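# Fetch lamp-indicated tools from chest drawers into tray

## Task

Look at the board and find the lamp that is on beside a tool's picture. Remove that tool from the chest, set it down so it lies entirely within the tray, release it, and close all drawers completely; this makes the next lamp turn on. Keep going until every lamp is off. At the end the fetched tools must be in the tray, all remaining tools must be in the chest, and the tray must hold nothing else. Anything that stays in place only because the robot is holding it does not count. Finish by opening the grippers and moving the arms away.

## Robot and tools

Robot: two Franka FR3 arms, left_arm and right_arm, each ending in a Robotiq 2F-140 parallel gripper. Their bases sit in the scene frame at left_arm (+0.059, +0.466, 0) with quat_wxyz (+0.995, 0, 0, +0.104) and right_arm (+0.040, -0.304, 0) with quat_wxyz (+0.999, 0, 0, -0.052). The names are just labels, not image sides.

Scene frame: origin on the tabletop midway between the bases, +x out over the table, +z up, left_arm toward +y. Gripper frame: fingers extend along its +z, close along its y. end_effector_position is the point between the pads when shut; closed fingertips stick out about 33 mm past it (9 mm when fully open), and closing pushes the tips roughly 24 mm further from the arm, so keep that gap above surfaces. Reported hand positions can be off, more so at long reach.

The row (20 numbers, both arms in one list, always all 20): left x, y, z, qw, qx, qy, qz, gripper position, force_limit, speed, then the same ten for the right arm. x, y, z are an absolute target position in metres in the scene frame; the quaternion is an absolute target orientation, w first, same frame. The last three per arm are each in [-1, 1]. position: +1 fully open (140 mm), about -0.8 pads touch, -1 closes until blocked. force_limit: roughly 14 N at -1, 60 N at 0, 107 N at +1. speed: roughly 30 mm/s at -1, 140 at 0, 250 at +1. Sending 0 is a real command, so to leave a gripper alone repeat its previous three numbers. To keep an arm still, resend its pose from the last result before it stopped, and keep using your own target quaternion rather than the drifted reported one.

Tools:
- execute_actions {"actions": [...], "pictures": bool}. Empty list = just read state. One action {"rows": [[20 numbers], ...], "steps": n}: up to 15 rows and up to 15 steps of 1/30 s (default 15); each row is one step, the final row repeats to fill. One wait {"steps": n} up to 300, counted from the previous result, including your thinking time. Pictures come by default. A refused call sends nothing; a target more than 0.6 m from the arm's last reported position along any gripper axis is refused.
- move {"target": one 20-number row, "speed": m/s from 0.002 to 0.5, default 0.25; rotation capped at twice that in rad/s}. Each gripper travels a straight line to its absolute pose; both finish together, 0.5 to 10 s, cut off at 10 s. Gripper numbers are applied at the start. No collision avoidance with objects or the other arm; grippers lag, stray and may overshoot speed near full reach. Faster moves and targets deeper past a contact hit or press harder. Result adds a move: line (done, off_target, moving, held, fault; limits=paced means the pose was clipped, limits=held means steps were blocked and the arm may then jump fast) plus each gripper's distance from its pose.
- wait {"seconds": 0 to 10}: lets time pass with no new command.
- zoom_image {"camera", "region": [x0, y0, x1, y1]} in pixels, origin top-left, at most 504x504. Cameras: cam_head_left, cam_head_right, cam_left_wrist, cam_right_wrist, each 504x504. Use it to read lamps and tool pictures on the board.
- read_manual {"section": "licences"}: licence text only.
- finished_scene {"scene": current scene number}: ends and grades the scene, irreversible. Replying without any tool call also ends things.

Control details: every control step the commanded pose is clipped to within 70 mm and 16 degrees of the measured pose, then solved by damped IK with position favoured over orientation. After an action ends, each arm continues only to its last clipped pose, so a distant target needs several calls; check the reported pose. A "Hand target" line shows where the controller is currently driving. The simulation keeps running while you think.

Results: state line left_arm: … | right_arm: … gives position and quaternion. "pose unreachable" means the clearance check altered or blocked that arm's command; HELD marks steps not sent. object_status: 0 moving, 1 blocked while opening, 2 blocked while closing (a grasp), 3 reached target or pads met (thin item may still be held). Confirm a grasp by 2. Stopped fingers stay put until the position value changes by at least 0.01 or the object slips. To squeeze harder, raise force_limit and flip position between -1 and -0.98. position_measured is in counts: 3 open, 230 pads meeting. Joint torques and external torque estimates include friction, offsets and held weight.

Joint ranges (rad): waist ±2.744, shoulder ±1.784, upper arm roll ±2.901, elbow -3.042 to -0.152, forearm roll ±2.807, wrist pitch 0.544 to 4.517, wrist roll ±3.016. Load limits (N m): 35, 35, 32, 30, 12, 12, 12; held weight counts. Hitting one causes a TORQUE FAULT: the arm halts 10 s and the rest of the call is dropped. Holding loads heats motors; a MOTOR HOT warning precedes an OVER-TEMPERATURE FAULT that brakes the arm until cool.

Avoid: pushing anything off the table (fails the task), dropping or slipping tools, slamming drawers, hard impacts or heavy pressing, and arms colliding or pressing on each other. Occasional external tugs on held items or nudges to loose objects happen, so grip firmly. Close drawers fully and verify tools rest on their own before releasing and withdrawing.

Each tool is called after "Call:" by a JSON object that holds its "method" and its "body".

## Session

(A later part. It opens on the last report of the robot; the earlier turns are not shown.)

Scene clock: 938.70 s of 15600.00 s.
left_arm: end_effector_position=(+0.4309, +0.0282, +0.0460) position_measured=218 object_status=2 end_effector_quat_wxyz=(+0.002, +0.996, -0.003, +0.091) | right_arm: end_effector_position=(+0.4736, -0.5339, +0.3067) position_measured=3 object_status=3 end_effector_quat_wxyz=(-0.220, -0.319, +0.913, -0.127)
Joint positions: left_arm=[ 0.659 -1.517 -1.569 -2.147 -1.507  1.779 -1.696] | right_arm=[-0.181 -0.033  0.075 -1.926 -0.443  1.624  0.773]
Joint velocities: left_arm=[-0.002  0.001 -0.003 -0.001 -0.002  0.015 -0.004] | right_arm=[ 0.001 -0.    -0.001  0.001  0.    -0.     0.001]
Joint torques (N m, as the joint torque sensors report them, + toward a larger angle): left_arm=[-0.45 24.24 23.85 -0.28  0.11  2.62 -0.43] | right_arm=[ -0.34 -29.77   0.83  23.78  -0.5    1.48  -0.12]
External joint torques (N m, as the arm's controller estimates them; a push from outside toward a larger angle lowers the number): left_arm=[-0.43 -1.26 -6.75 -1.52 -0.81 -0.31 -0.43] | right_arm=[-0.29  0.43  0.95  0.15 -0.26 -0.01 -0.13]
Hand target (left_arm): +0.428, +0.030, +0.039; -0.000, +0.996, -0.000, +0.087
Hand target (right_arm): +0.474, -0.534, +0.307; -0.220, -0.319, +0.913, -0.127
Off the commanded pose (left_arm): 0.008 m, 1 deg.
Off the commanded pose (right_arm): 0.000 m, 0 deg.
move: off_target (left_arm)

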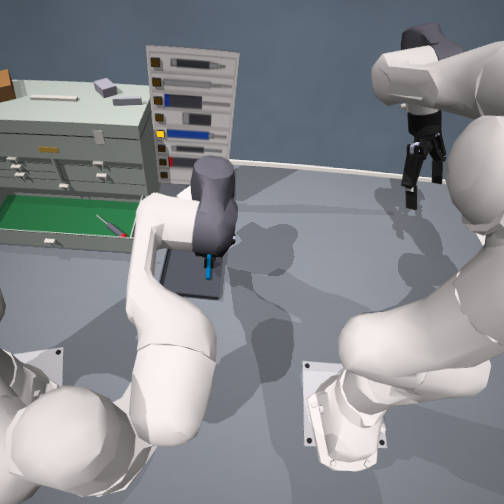

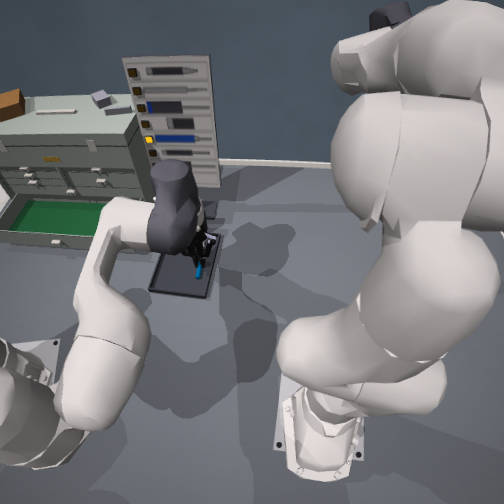

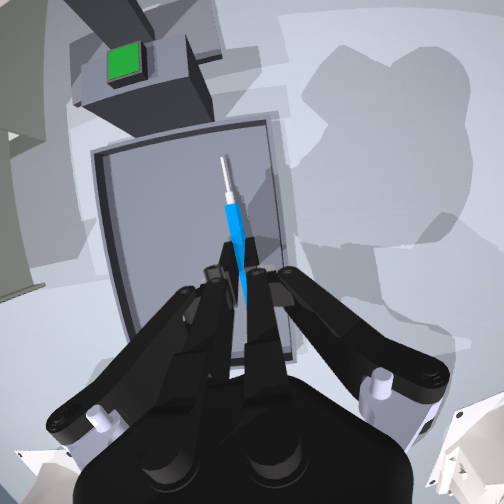

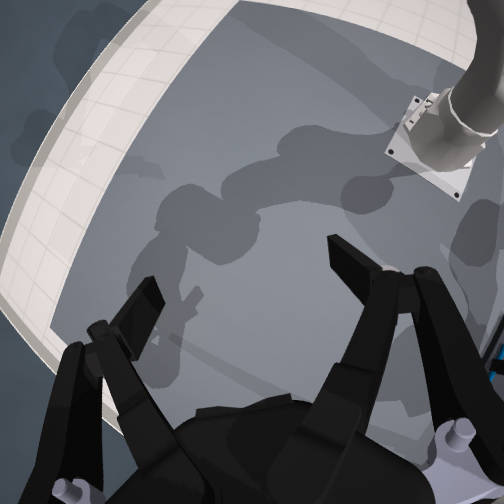

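Call:
{"method": "move", "body": {"target": [0.429,0.03,0.048,0,0.996,0,0.087,-0.5,0,-0.6,0.4736,-0.5339,0.3067,-0.220,-0.319,0.913,-0.127,1,0,0]}}

Call:
{"method": "move", "body": {"target": [0.429,0.05,0.15,0,0.996,0,0.087,-0.2,0,0,0.4736,-0.5339,0.3067,-0.220,-0.319,0.913,-0.127,1,0,0]}}

Call:
{"method": "move", "body": {"target": [0.432,0.476,0.15,0,0.996,0,0.087,-0.2,0,0,0.4736,-0.5339,0.3067,-0.220,-0.319,0.913,-0.127,1,0,0], "speed": 0.3}}

Call:
{"method": "move", "body": {"target": [0.430,0.476,0.092,0,0.996,0,0.087,-0.2,0,0,0.4736,-0.5339,0.3067,-0.220,-0.319,0.913,-0.127,1,0,0], "speed": 0.12}}

Scene clock: 956.53 s of 15600.00 s.
left_arm: end_effector_position=(+0.4294, +0.0296, +0.0474) position_measured=192 object_status=3 end_effector_quat_wxyz=(+0.000, +0.996, -0.002, +0.088) | right_arm: end_effector_position=(+0.4736, -0.5339, +0.3067) position_measured=3 object_status=3 end_effector_quat_wxyz=(-0.220, -0.319, +0.913, -0.127)
Joint positions: left_arm=[ 0.659 -1.513 -1.566 -2.147 -1.497  1.774 -1.698] | right_arm=[-0.181 -0.033  0.075 -1.926 -0.443  1.624  0.773]
Joint velocities: left_arm=[-0.     0.     0.    -0.     0.005 -0.004  0.   ] | right_arm=[-0.001  0.001  0.001 -0.001 -0.     0.     0.001]
Joint torques (N m, as the joint torque sensors report them, + toward a larger angle): left_arm=[ 0.45 26.94 32.11  1.75  1.58  2.55 -0.25] | right_arm=[ -0.47 -29.61   0.58  23.53  -0.51   1.46  -0.15]
External joint torques (N m, as the arm's controller estimates them; a push from outside toward a larger angle lowers the number): left_arm=[ 0.36  1.54  1.63  0.44  0.65 -0.36 -0.25] | right_arm=[-0.44  0.51  0.68 -0.03 -0.29 -0.03 -0.16]
Hand target (left_arm): +0.429, +0.030, +0.048; -0.000, +0.996, +0.000, +0.087
Hand target (right_arm): +0.474, -0.534, +0.307; -0.220, -0.319, +0.913, -0.127
Off the commanded pose (left_arm): 0.001 m, 0 deg.
Off the commanded pose (right_arm): 0.000 m, 0 deg.
After step 90, 14.13 s passed at rest.
move: done

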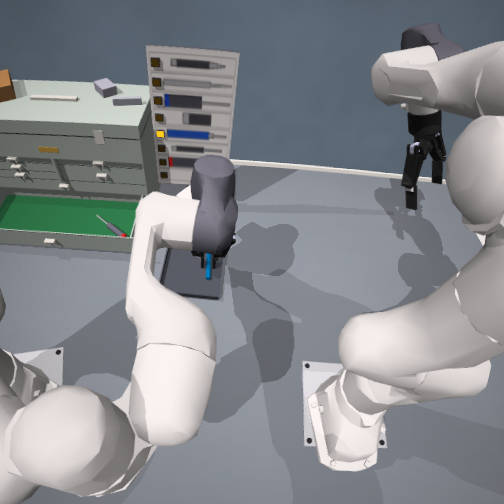

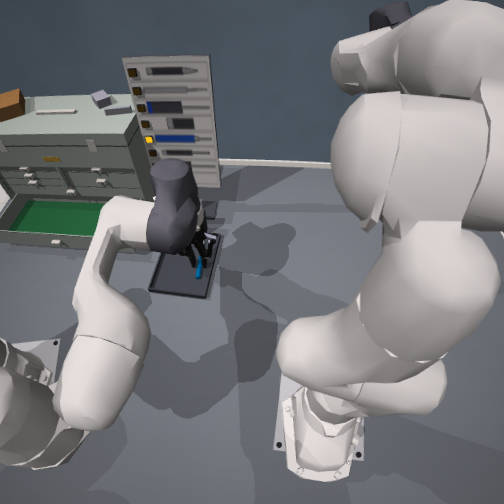

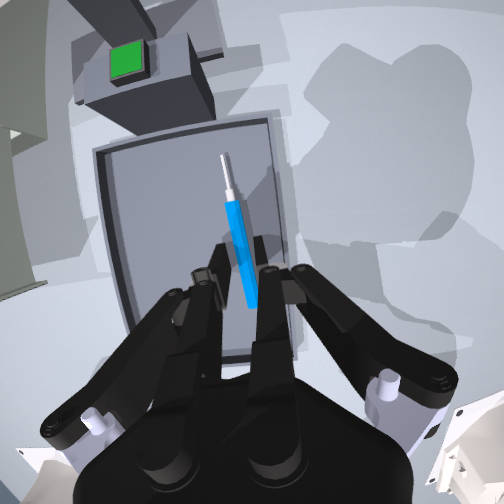

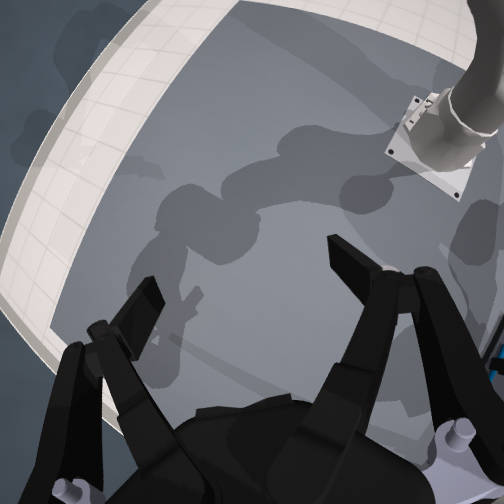

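Scene clock: 957.57 s of 15600.00 s.
left_arm: end_effector_position=(+0.4297, +0.0512, +0.1489) position_measured=154 object_status=3 end_effector_quat_wxyz=(+0.002, +0.996, +0.005, +0.088) | right_arm: end_effector_position=(+0.4736, -0.5339, +0.3067) position_measured=3 object_status=3 end_effector_quat_wxyz=(-0.220, -0.319, +0.913, -0.127)
Joint positions: left_arm=[ 0.648 -1.418 -1.37  -2.16  -1.318  1.666 -1.681] | right_arm=[-0.181 -0.033  0.075 -1.926 -0.443  1.624  0.773]
Joint velocities: left_arm=[-0.002  0.002 -0.     0.001  0.007 -0.006  0.005] | right_arm=[-0.001 -0.001 -0.    -0.    -0.001  0.001  0.001]
Joint torques (N m, as the joint torque sensors report them, + toward a larger angle): left_arm=[-1.52 24.22 29.93  6.43  1.4   2.65  0.28] | right_arm=[ -0.21 -29.75   0.95  23.58  -0.56   1.5   -0.15]
External joint torques (N m, as the arm's controller estimates them; a push from outside toward a larger angle lowers the number): left_arm=[-1.4   0.36  0.61  1.1   0.5  -0.24  0.28] | right_arm=[-0.11  0.49  1.12 -0.06 -0.32  0.01 -0.16]
Hand target (left_arm): +0.427, +0.050, +0.149; +0.001, +0.996, +0.000, +0.086
Hand target (right_arm): +0.474, -0.534, +0.307; -0.220, -0.319, +0.913, -0.127
Off the commanded pose (left_arm): 0.002 m, 1 deg.
Off the commanded pose (right_arm): 0.000 m, 0 deg.
move: done

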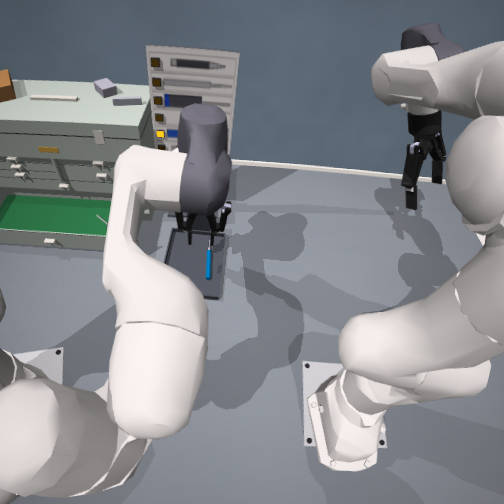

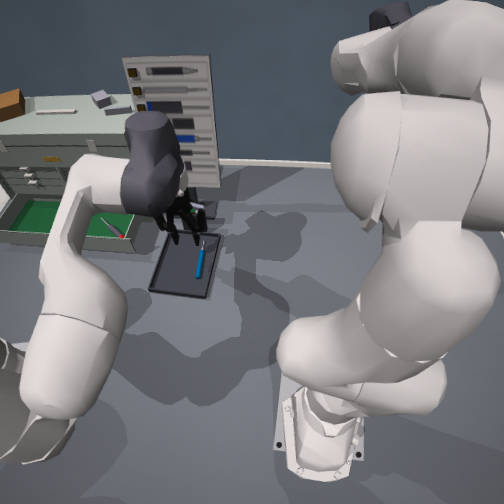

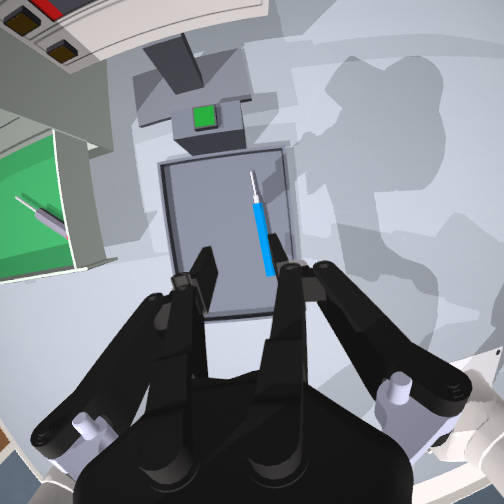

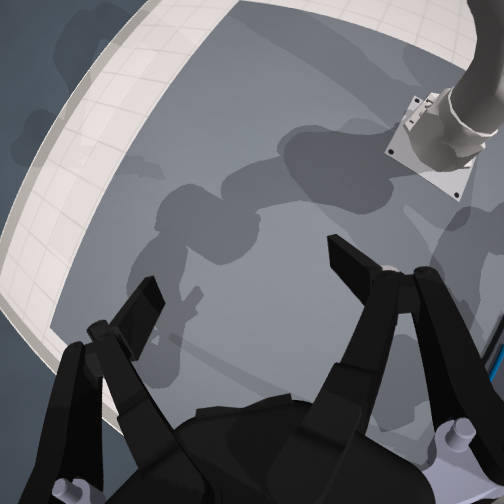

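Scene clock: 960.10 s of 15600.00 s.
left_arm: end_effector_position=(+0.4346, +0.4723, +0.1457) position_measured=154 object_status=3 end_effector_quat_wxyz=(+0.006, +0.996, +0.009, +0.091) | right_arm: end_effector_position=(+0.4736, -0.5339, +0.3067) position_measured=3 object_status=3 end_effector_quat_wxyz=(-0.220, -0.319, +0.913, -0.127)
Joint positions: left_arm=[ 0.897 -1.181 -1.095 -2.798 -1.146  1.907 -0.757] | right_arm=[-0.181 -0.033  0.075 -1.926 -0.443  1.624  0.773]
Joint velocities: left_arm=[ 0.001 -0.     0.001  0.001  0.    -0.     0.03 ] | right_arm=[ 0.     0.    -0.    -0.     0.    -0.001 -0.001]
Joint torques (N m, as the joint torque sensors report them, + toward a larger angle): left_arm=[-0.98  8.6  18.59 14.14  1.13  3.2   0.14] | right_arm=[ -0.43 -29.31   0.65  23.73  -0.52   1.48  -0.12]
External joint torques (N m, as the arm's controller estimates them; a push from outside toward a larger angle lowers the number): left_arm=[-1.   -0.23  1.69  0.32  0.54  0.44  0.13] | right_arm=[-0.39  0.83  0.77  0.13 -0.29  0.   -0.13]
Hand target (left_arm): +0.435, +0.472, +0.147; +0.004, +0.996, +0.002, +0.092
Hand target (right_arm): +0.474, -0.534, +0.307; -0.220, -0.319, +0.913, -0.127
Off the commanded pose (left_arm): 0.006 m, 1 deg.
Off the commanded pose (right_arm): 0.000 m, 0 deg.
move: off_target (left_arm)

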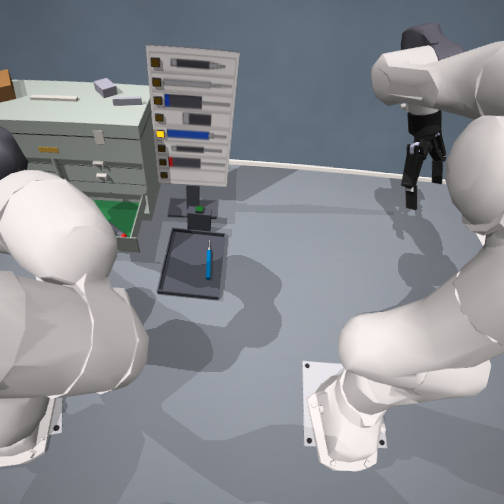

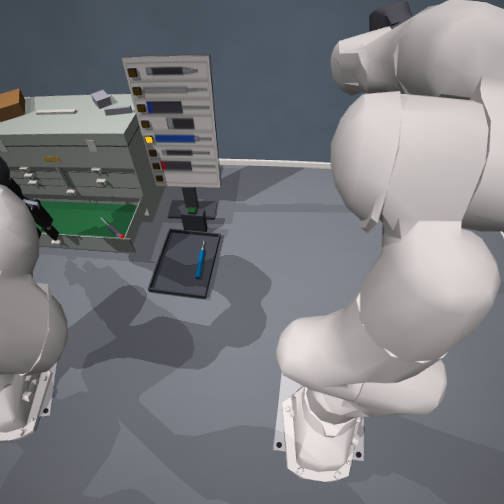

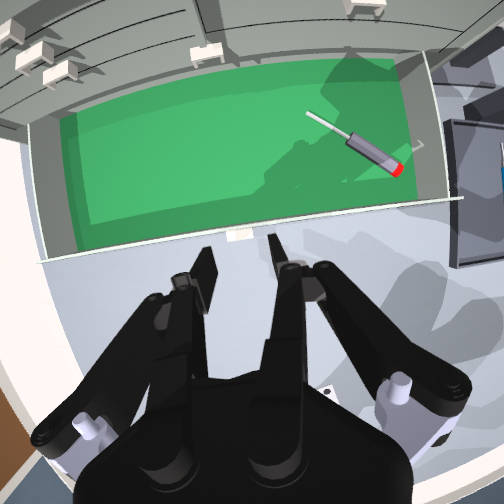

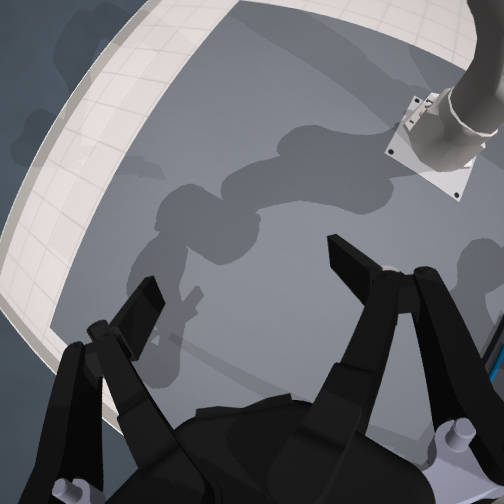

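Scene clock: 961.10 s of 15600.00 s.
left_arm: end_effector_position=(+0.4301, +0.4756, +0.0929) position_measured=154 object_status=3 end_effector_quat_wxyz=(-0.000, +0.996, +0.004, +0.086) | right_arm: end_effector_position=(+0.4736, -0.5339, +0.3067) position_measured=3 object_status=3 end_effector_quat_wxyz=(-0.220, -0.319, +0.913, -0.127)
Joint positions: left_arm=[ 0.922 -1.142 -1.265 -2.843 -1.293  2.008 -0.699] | right_arm=[-0.181 -0.033  0.075 -1.926 -0.443  1.624  0.773]
Joint velocities: left_arm=[ 0.     0.001 -0.    -0.    -0.006  0.011  0.022] | right_arm=[-0.002 -0.001 -0.     0.    -0.002 -0.     0.   ]
Joint torques (N m, as the joint torque sensors report them, + toward a larger angle): left_arm=[ 1.91  9.75 17.25  9.92  0.08  3.22  0.01] | right_arm=[ -0.33 -29.54   0.99  23.64  -0.53   1.51  -0.09]
External joint torques (N m, as the arm's controller estimates them; a push from outside toward a larger angle lowers the number): left_arm=[ 1.92  0.58  0.18 -0.95 -0.55  0.47  0.01] | right_arm=[-0.27  0.74  1.12 -0.04 -0.3   0.02 -0.1 ]
Hand target (left_arm): +0.431, +0.477, +0.093; -0.001, +0.996, +0.001, +0.087
Hand target (right_arm): +0.474, -0.534, +0.307; -0.220, -0.319, +0.913, -0.127
Off the commanded pose (left_arm): 0.001 m, 1 deg.
Off the commanded pose (right_arm): 0.000 m, 0 deg.
move: done

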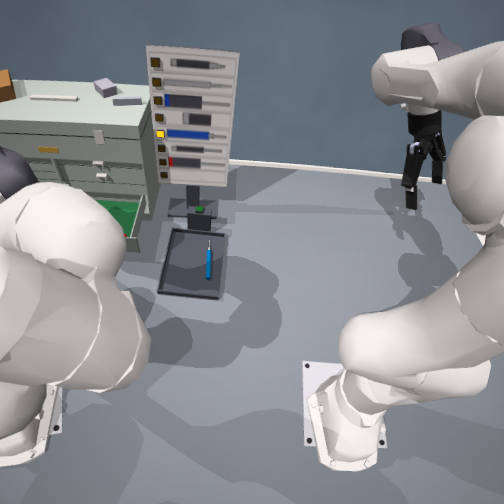

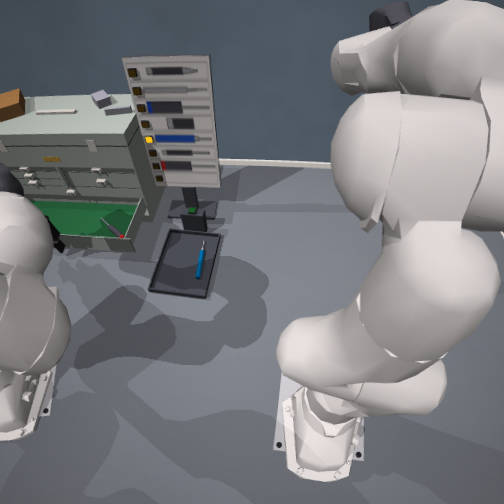

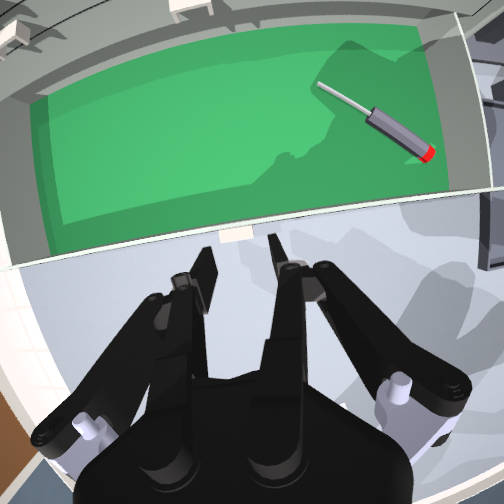

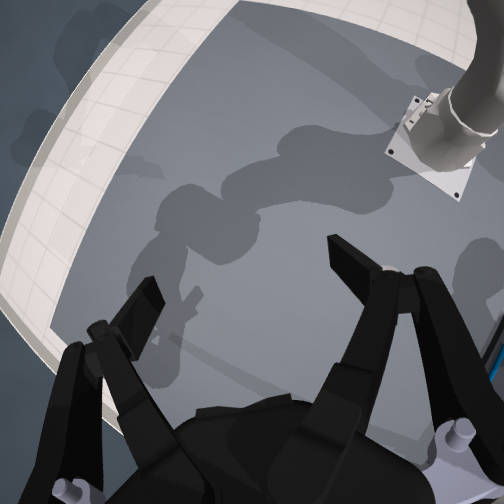

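Push shut with open fingers straddling the handle.

Call:
{"method": "move", "body": {"target": [0.55,0.472,0.092,0,0.996,0,0.087,-0.2,0,0,0.4736,-0.5339,0.3067,-0.220,-0.319,0.913,-0.127,1,0,0], "speed": 0.07}}

Call:
{"method": "move", "body": {"target": [0.605,0.470,0.086,0,0.924,0,0.383,-0.2,0,0,0.4736,-0.5339,0.3067,-0.220,-0.319,0.913,-0.127,1,0,0], "speed": 0.08}}

Call:
{"method": "move", "body": {"target": [0.575,0.470,0.09,0,0.924,0,0.383,-0.2,0,0,0.4736,-0.5339,0.3067,-0.220,-0.319,0.913,-0.127,1,0,0], "speed": 0.1}}

Scene clock: 972.73 s of 15600.00 s.
left_arm: end_effector_position=(+0.5474, +0.4725, +0.0928) position_measured=154 object_status=3 end_effector_quat_wxyz=(-0.003, +0.996, -0.005, +0.084) | right_arm: end_effector_position=(+0.4736, -0.5339, +0.3067) position_measured=3 object_status=3 end_effector_quat_wxyz=(-0.220, -0.319, +0.913, -0.127)
Joint positions: left_arm=[ 1.3   -1.071 -1.472 -2.48  -1.306  2.02  -0.707] | right_arm=[-0.181 -0.033  0.075 -1.926 -0.443  1.624  0.773]
Joint velocities: left_arm=[ 0.005  0.001 -0.002  0.004 -0.    -0.004 -0.009] | right_arm=[-0.001 -0.    -0.001  0.     0.001  0.    -0.001]
Joint torques (N m, as the joint torque sensors report them, + toward a larger angle): left_arm=[ 2.56 14.72 22.38 12.56 -0.15  3.26 -0.07] | right_arm=[ -0.14 -29.87   1.4   23.7   -0.52   1.46  -0.12]
External joint torques (N m, as the arm's controller estimates them; a push from outside toward a larger angle lowers the number): left_arm=[ 2.62 -0.19 -0.79  2.15 -0.8   0.5  -0.08] | right_arm=[-0.07  0.22  1.55  0.14 -0.29 -0.02 -0.13]
Hand target (left_arm): +0.549, +0.473, +0.093; -0.003, +0.996, +0.000, +0.086
Hand target (right_arm): +0.474, -0.534, +0.307; -0.220, -0.319, +0.913, -0.127
Off the commanded pose (left_arm): 0.003 m, 1 deg.
Off the commanded pose (right_arm): 0.000 m, 0 deg.
After step 90, 6.57 s passed at rest.
move: done

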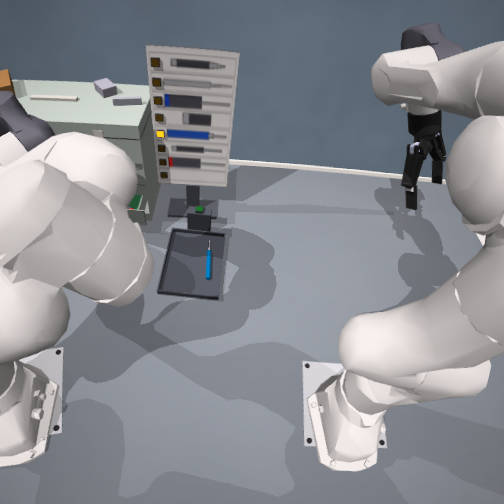

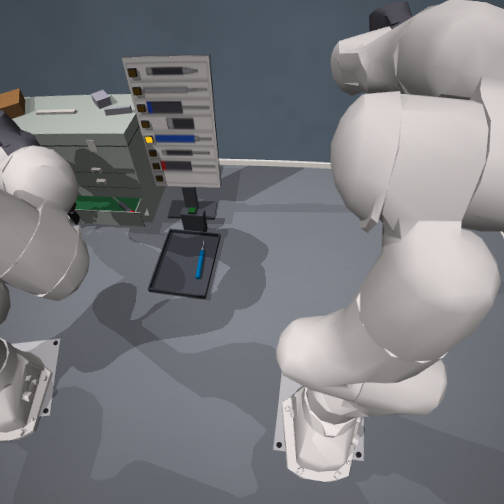

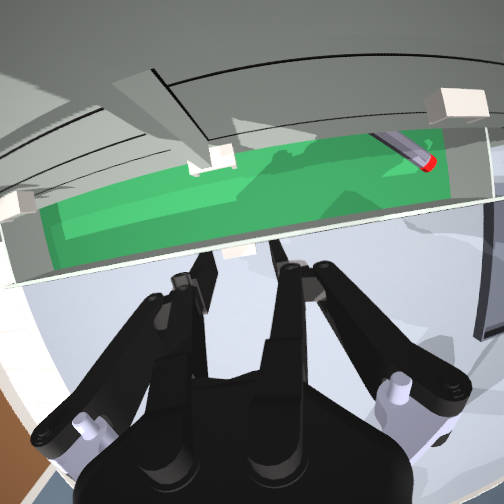

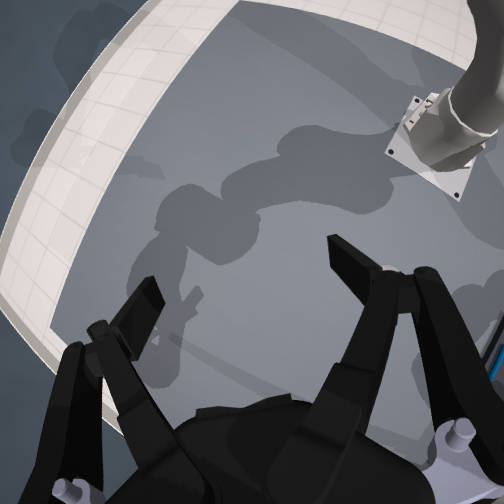

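Scene clock: 976.97 s of 15600.00 s.
left_arm: end_effector_position=(+0.6047, +0.4709, +0.0870) position_measured=154 object_status=3 end_effector_quat_wxyz=(+0.004, +0.924, -0.005, +0.382) | right_arm: end_effector_position=(+0.4736, -0.5339, +0.3067) position_measured=3 object_status=3 end_effector_quat_wxyz=(-0.220, -0.319, +0.913, -0.127)
Joint positions: left_arm=[ 1.149 -1.297 -1.689 -2.717 -2.36   2.227 -0.257] | right_arm=[-0.181 -0.033  0.075 -1.926 -0.443  1.624  0.773]
Joint velocities: left_arm=[ 0.    -0.013 -0.003 -0.005 -0.019 -0.013  0.029] | right_arm=[ 0.001  0.002  0.001  0.     0.001 -0.    -0.001]
Joint torques (N m, as the joint torque sensors report them, + toward a larger angle): left_arm=[ 0.33 12.5  24.58  5.28 -2.25  2.81 -0.21] | right_arm=[ -0.26 -29.59   0.66  23.56  -0.5    1.43  -0.18]
External joint torques (N m, as the arm's controller estimates them; a push from outside toward a larger angle lowers the number): left_arm=[ 0.27 -2.23  2.71  3.51 -2.54  0.59 -0.23] | right_arm=[-0.35  0.56  0.65 -0.04 -0.29 -0.07 -0.19]
Hand target (left_arm): +0.609, +0.470, +0.091; +0.005, +0.921, -0.007, +0.389
Hand target (right_arm): +0.474, -0.534, +0.307; -0.220, -0.319, +0.913, -0.127
Off the commanded pose (left_arm): 0.001 m, 1 deg.
Off the commanded pose (right_arm): 0.000 m, 0 deg.
move: done

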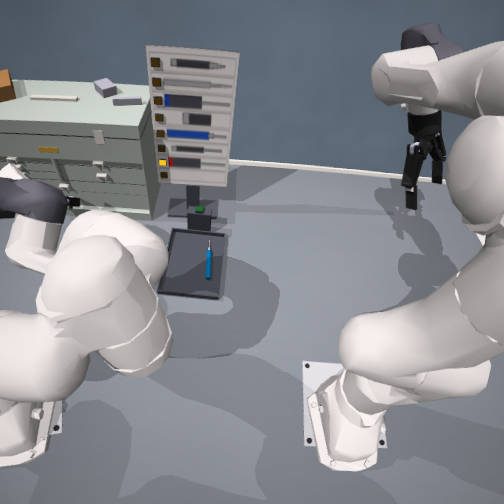

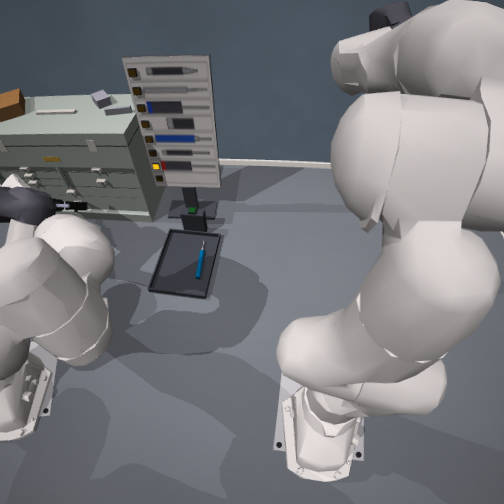

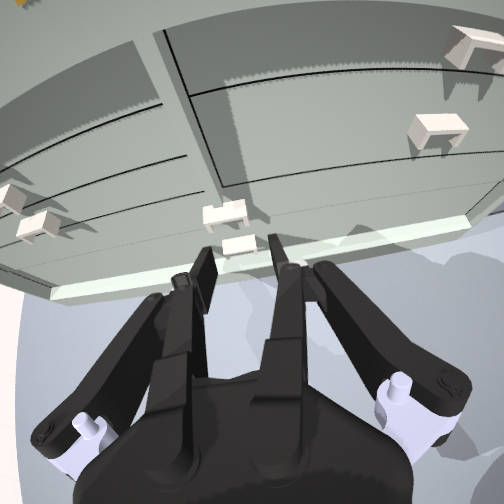

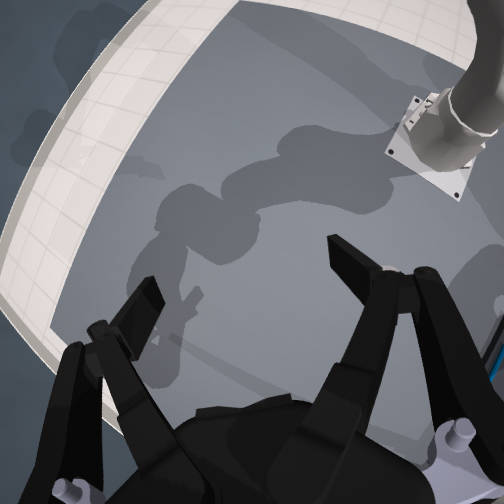

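Scene clock: 977.77 s of 15600.00 s.
left_arm: end_effector_position=(+0.5752, +0.4693, +0.0883) position_measured=154 object_status=3 end_effector_quat_wxyz=(+0.000, +0.924, -0.004, +0.381) | right_arm: end_effector_position=(+0.4736, -0.5339, +0.3067) position_measured=3 object_status=3 end_effector_quat_wxyz=(-0.220, -0.319, +0.913, -0.127)
Joint positions: left_arm=[ 1.047 -1.284 -1.679 -2.802 -2.369  2.251 -0.264] | right_arm=[-0.181 -0.033  0.075 -1.926 -0.443  1.624  0.773]
Joint velocities: left_arm=[-0.002  0.003  0.003 -0.003 -0.001  0.01  -0.008] | right_arm=[ 0.     0.     0.     0.001 -0.001 -0.    -0.   ]
Joint torques (N m, as the joint torque sensors report them, + toward a larger angle): left_arm=[-1.48 13.37 21.96  0.05 -0.09  2.73 -0.19] | right_arm=[ -0.01 -29.57   0.96  24.11  -0.46   1.44  -0.13]
External joint torques (N m, as the arm's controller estimates them; a push from outside toward a larger angle lowers the number): left_arm=[-1.54  0.07  1.93 -1.48 -0.43  0.49 -0.21] | right_arm=[-0.05  0.58  0.99  0.48 -0.24 -0.05 -0.14]
Hand target (left_arm): +0.575, +0.470, +0.090; +0.001, +0.924, +0.000, +0.383
Hand target (right_arm): +0.474, -0.534, +0.307; -0.220, -0.319, +0.913, -0.127
Off the commanded pose (left_arm): 0.002 m, 0 deg.
Off the commanded pose (right_arm): 0.000 m, 0 deg.
move: done

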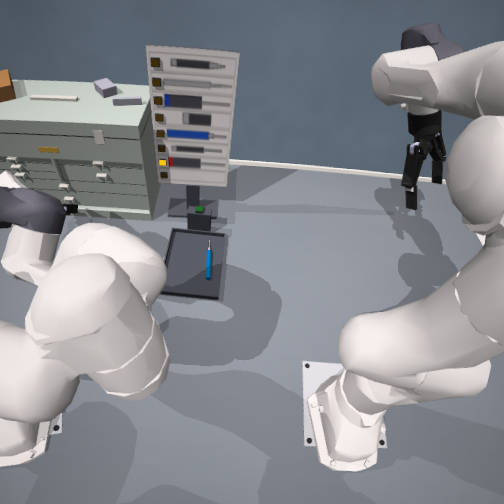

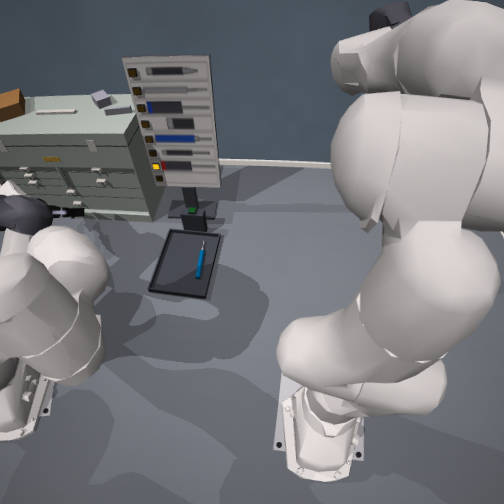

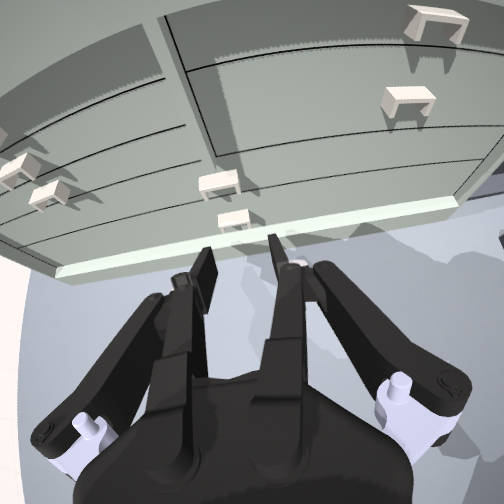

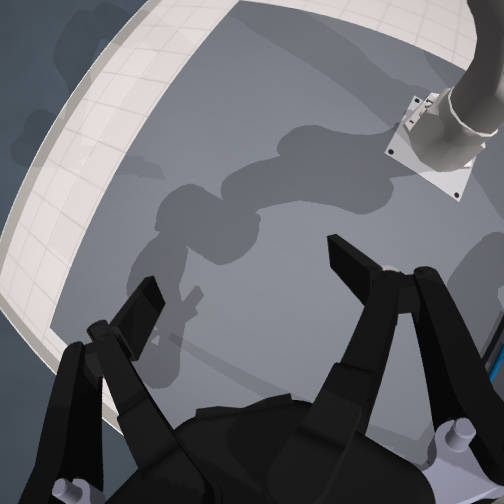

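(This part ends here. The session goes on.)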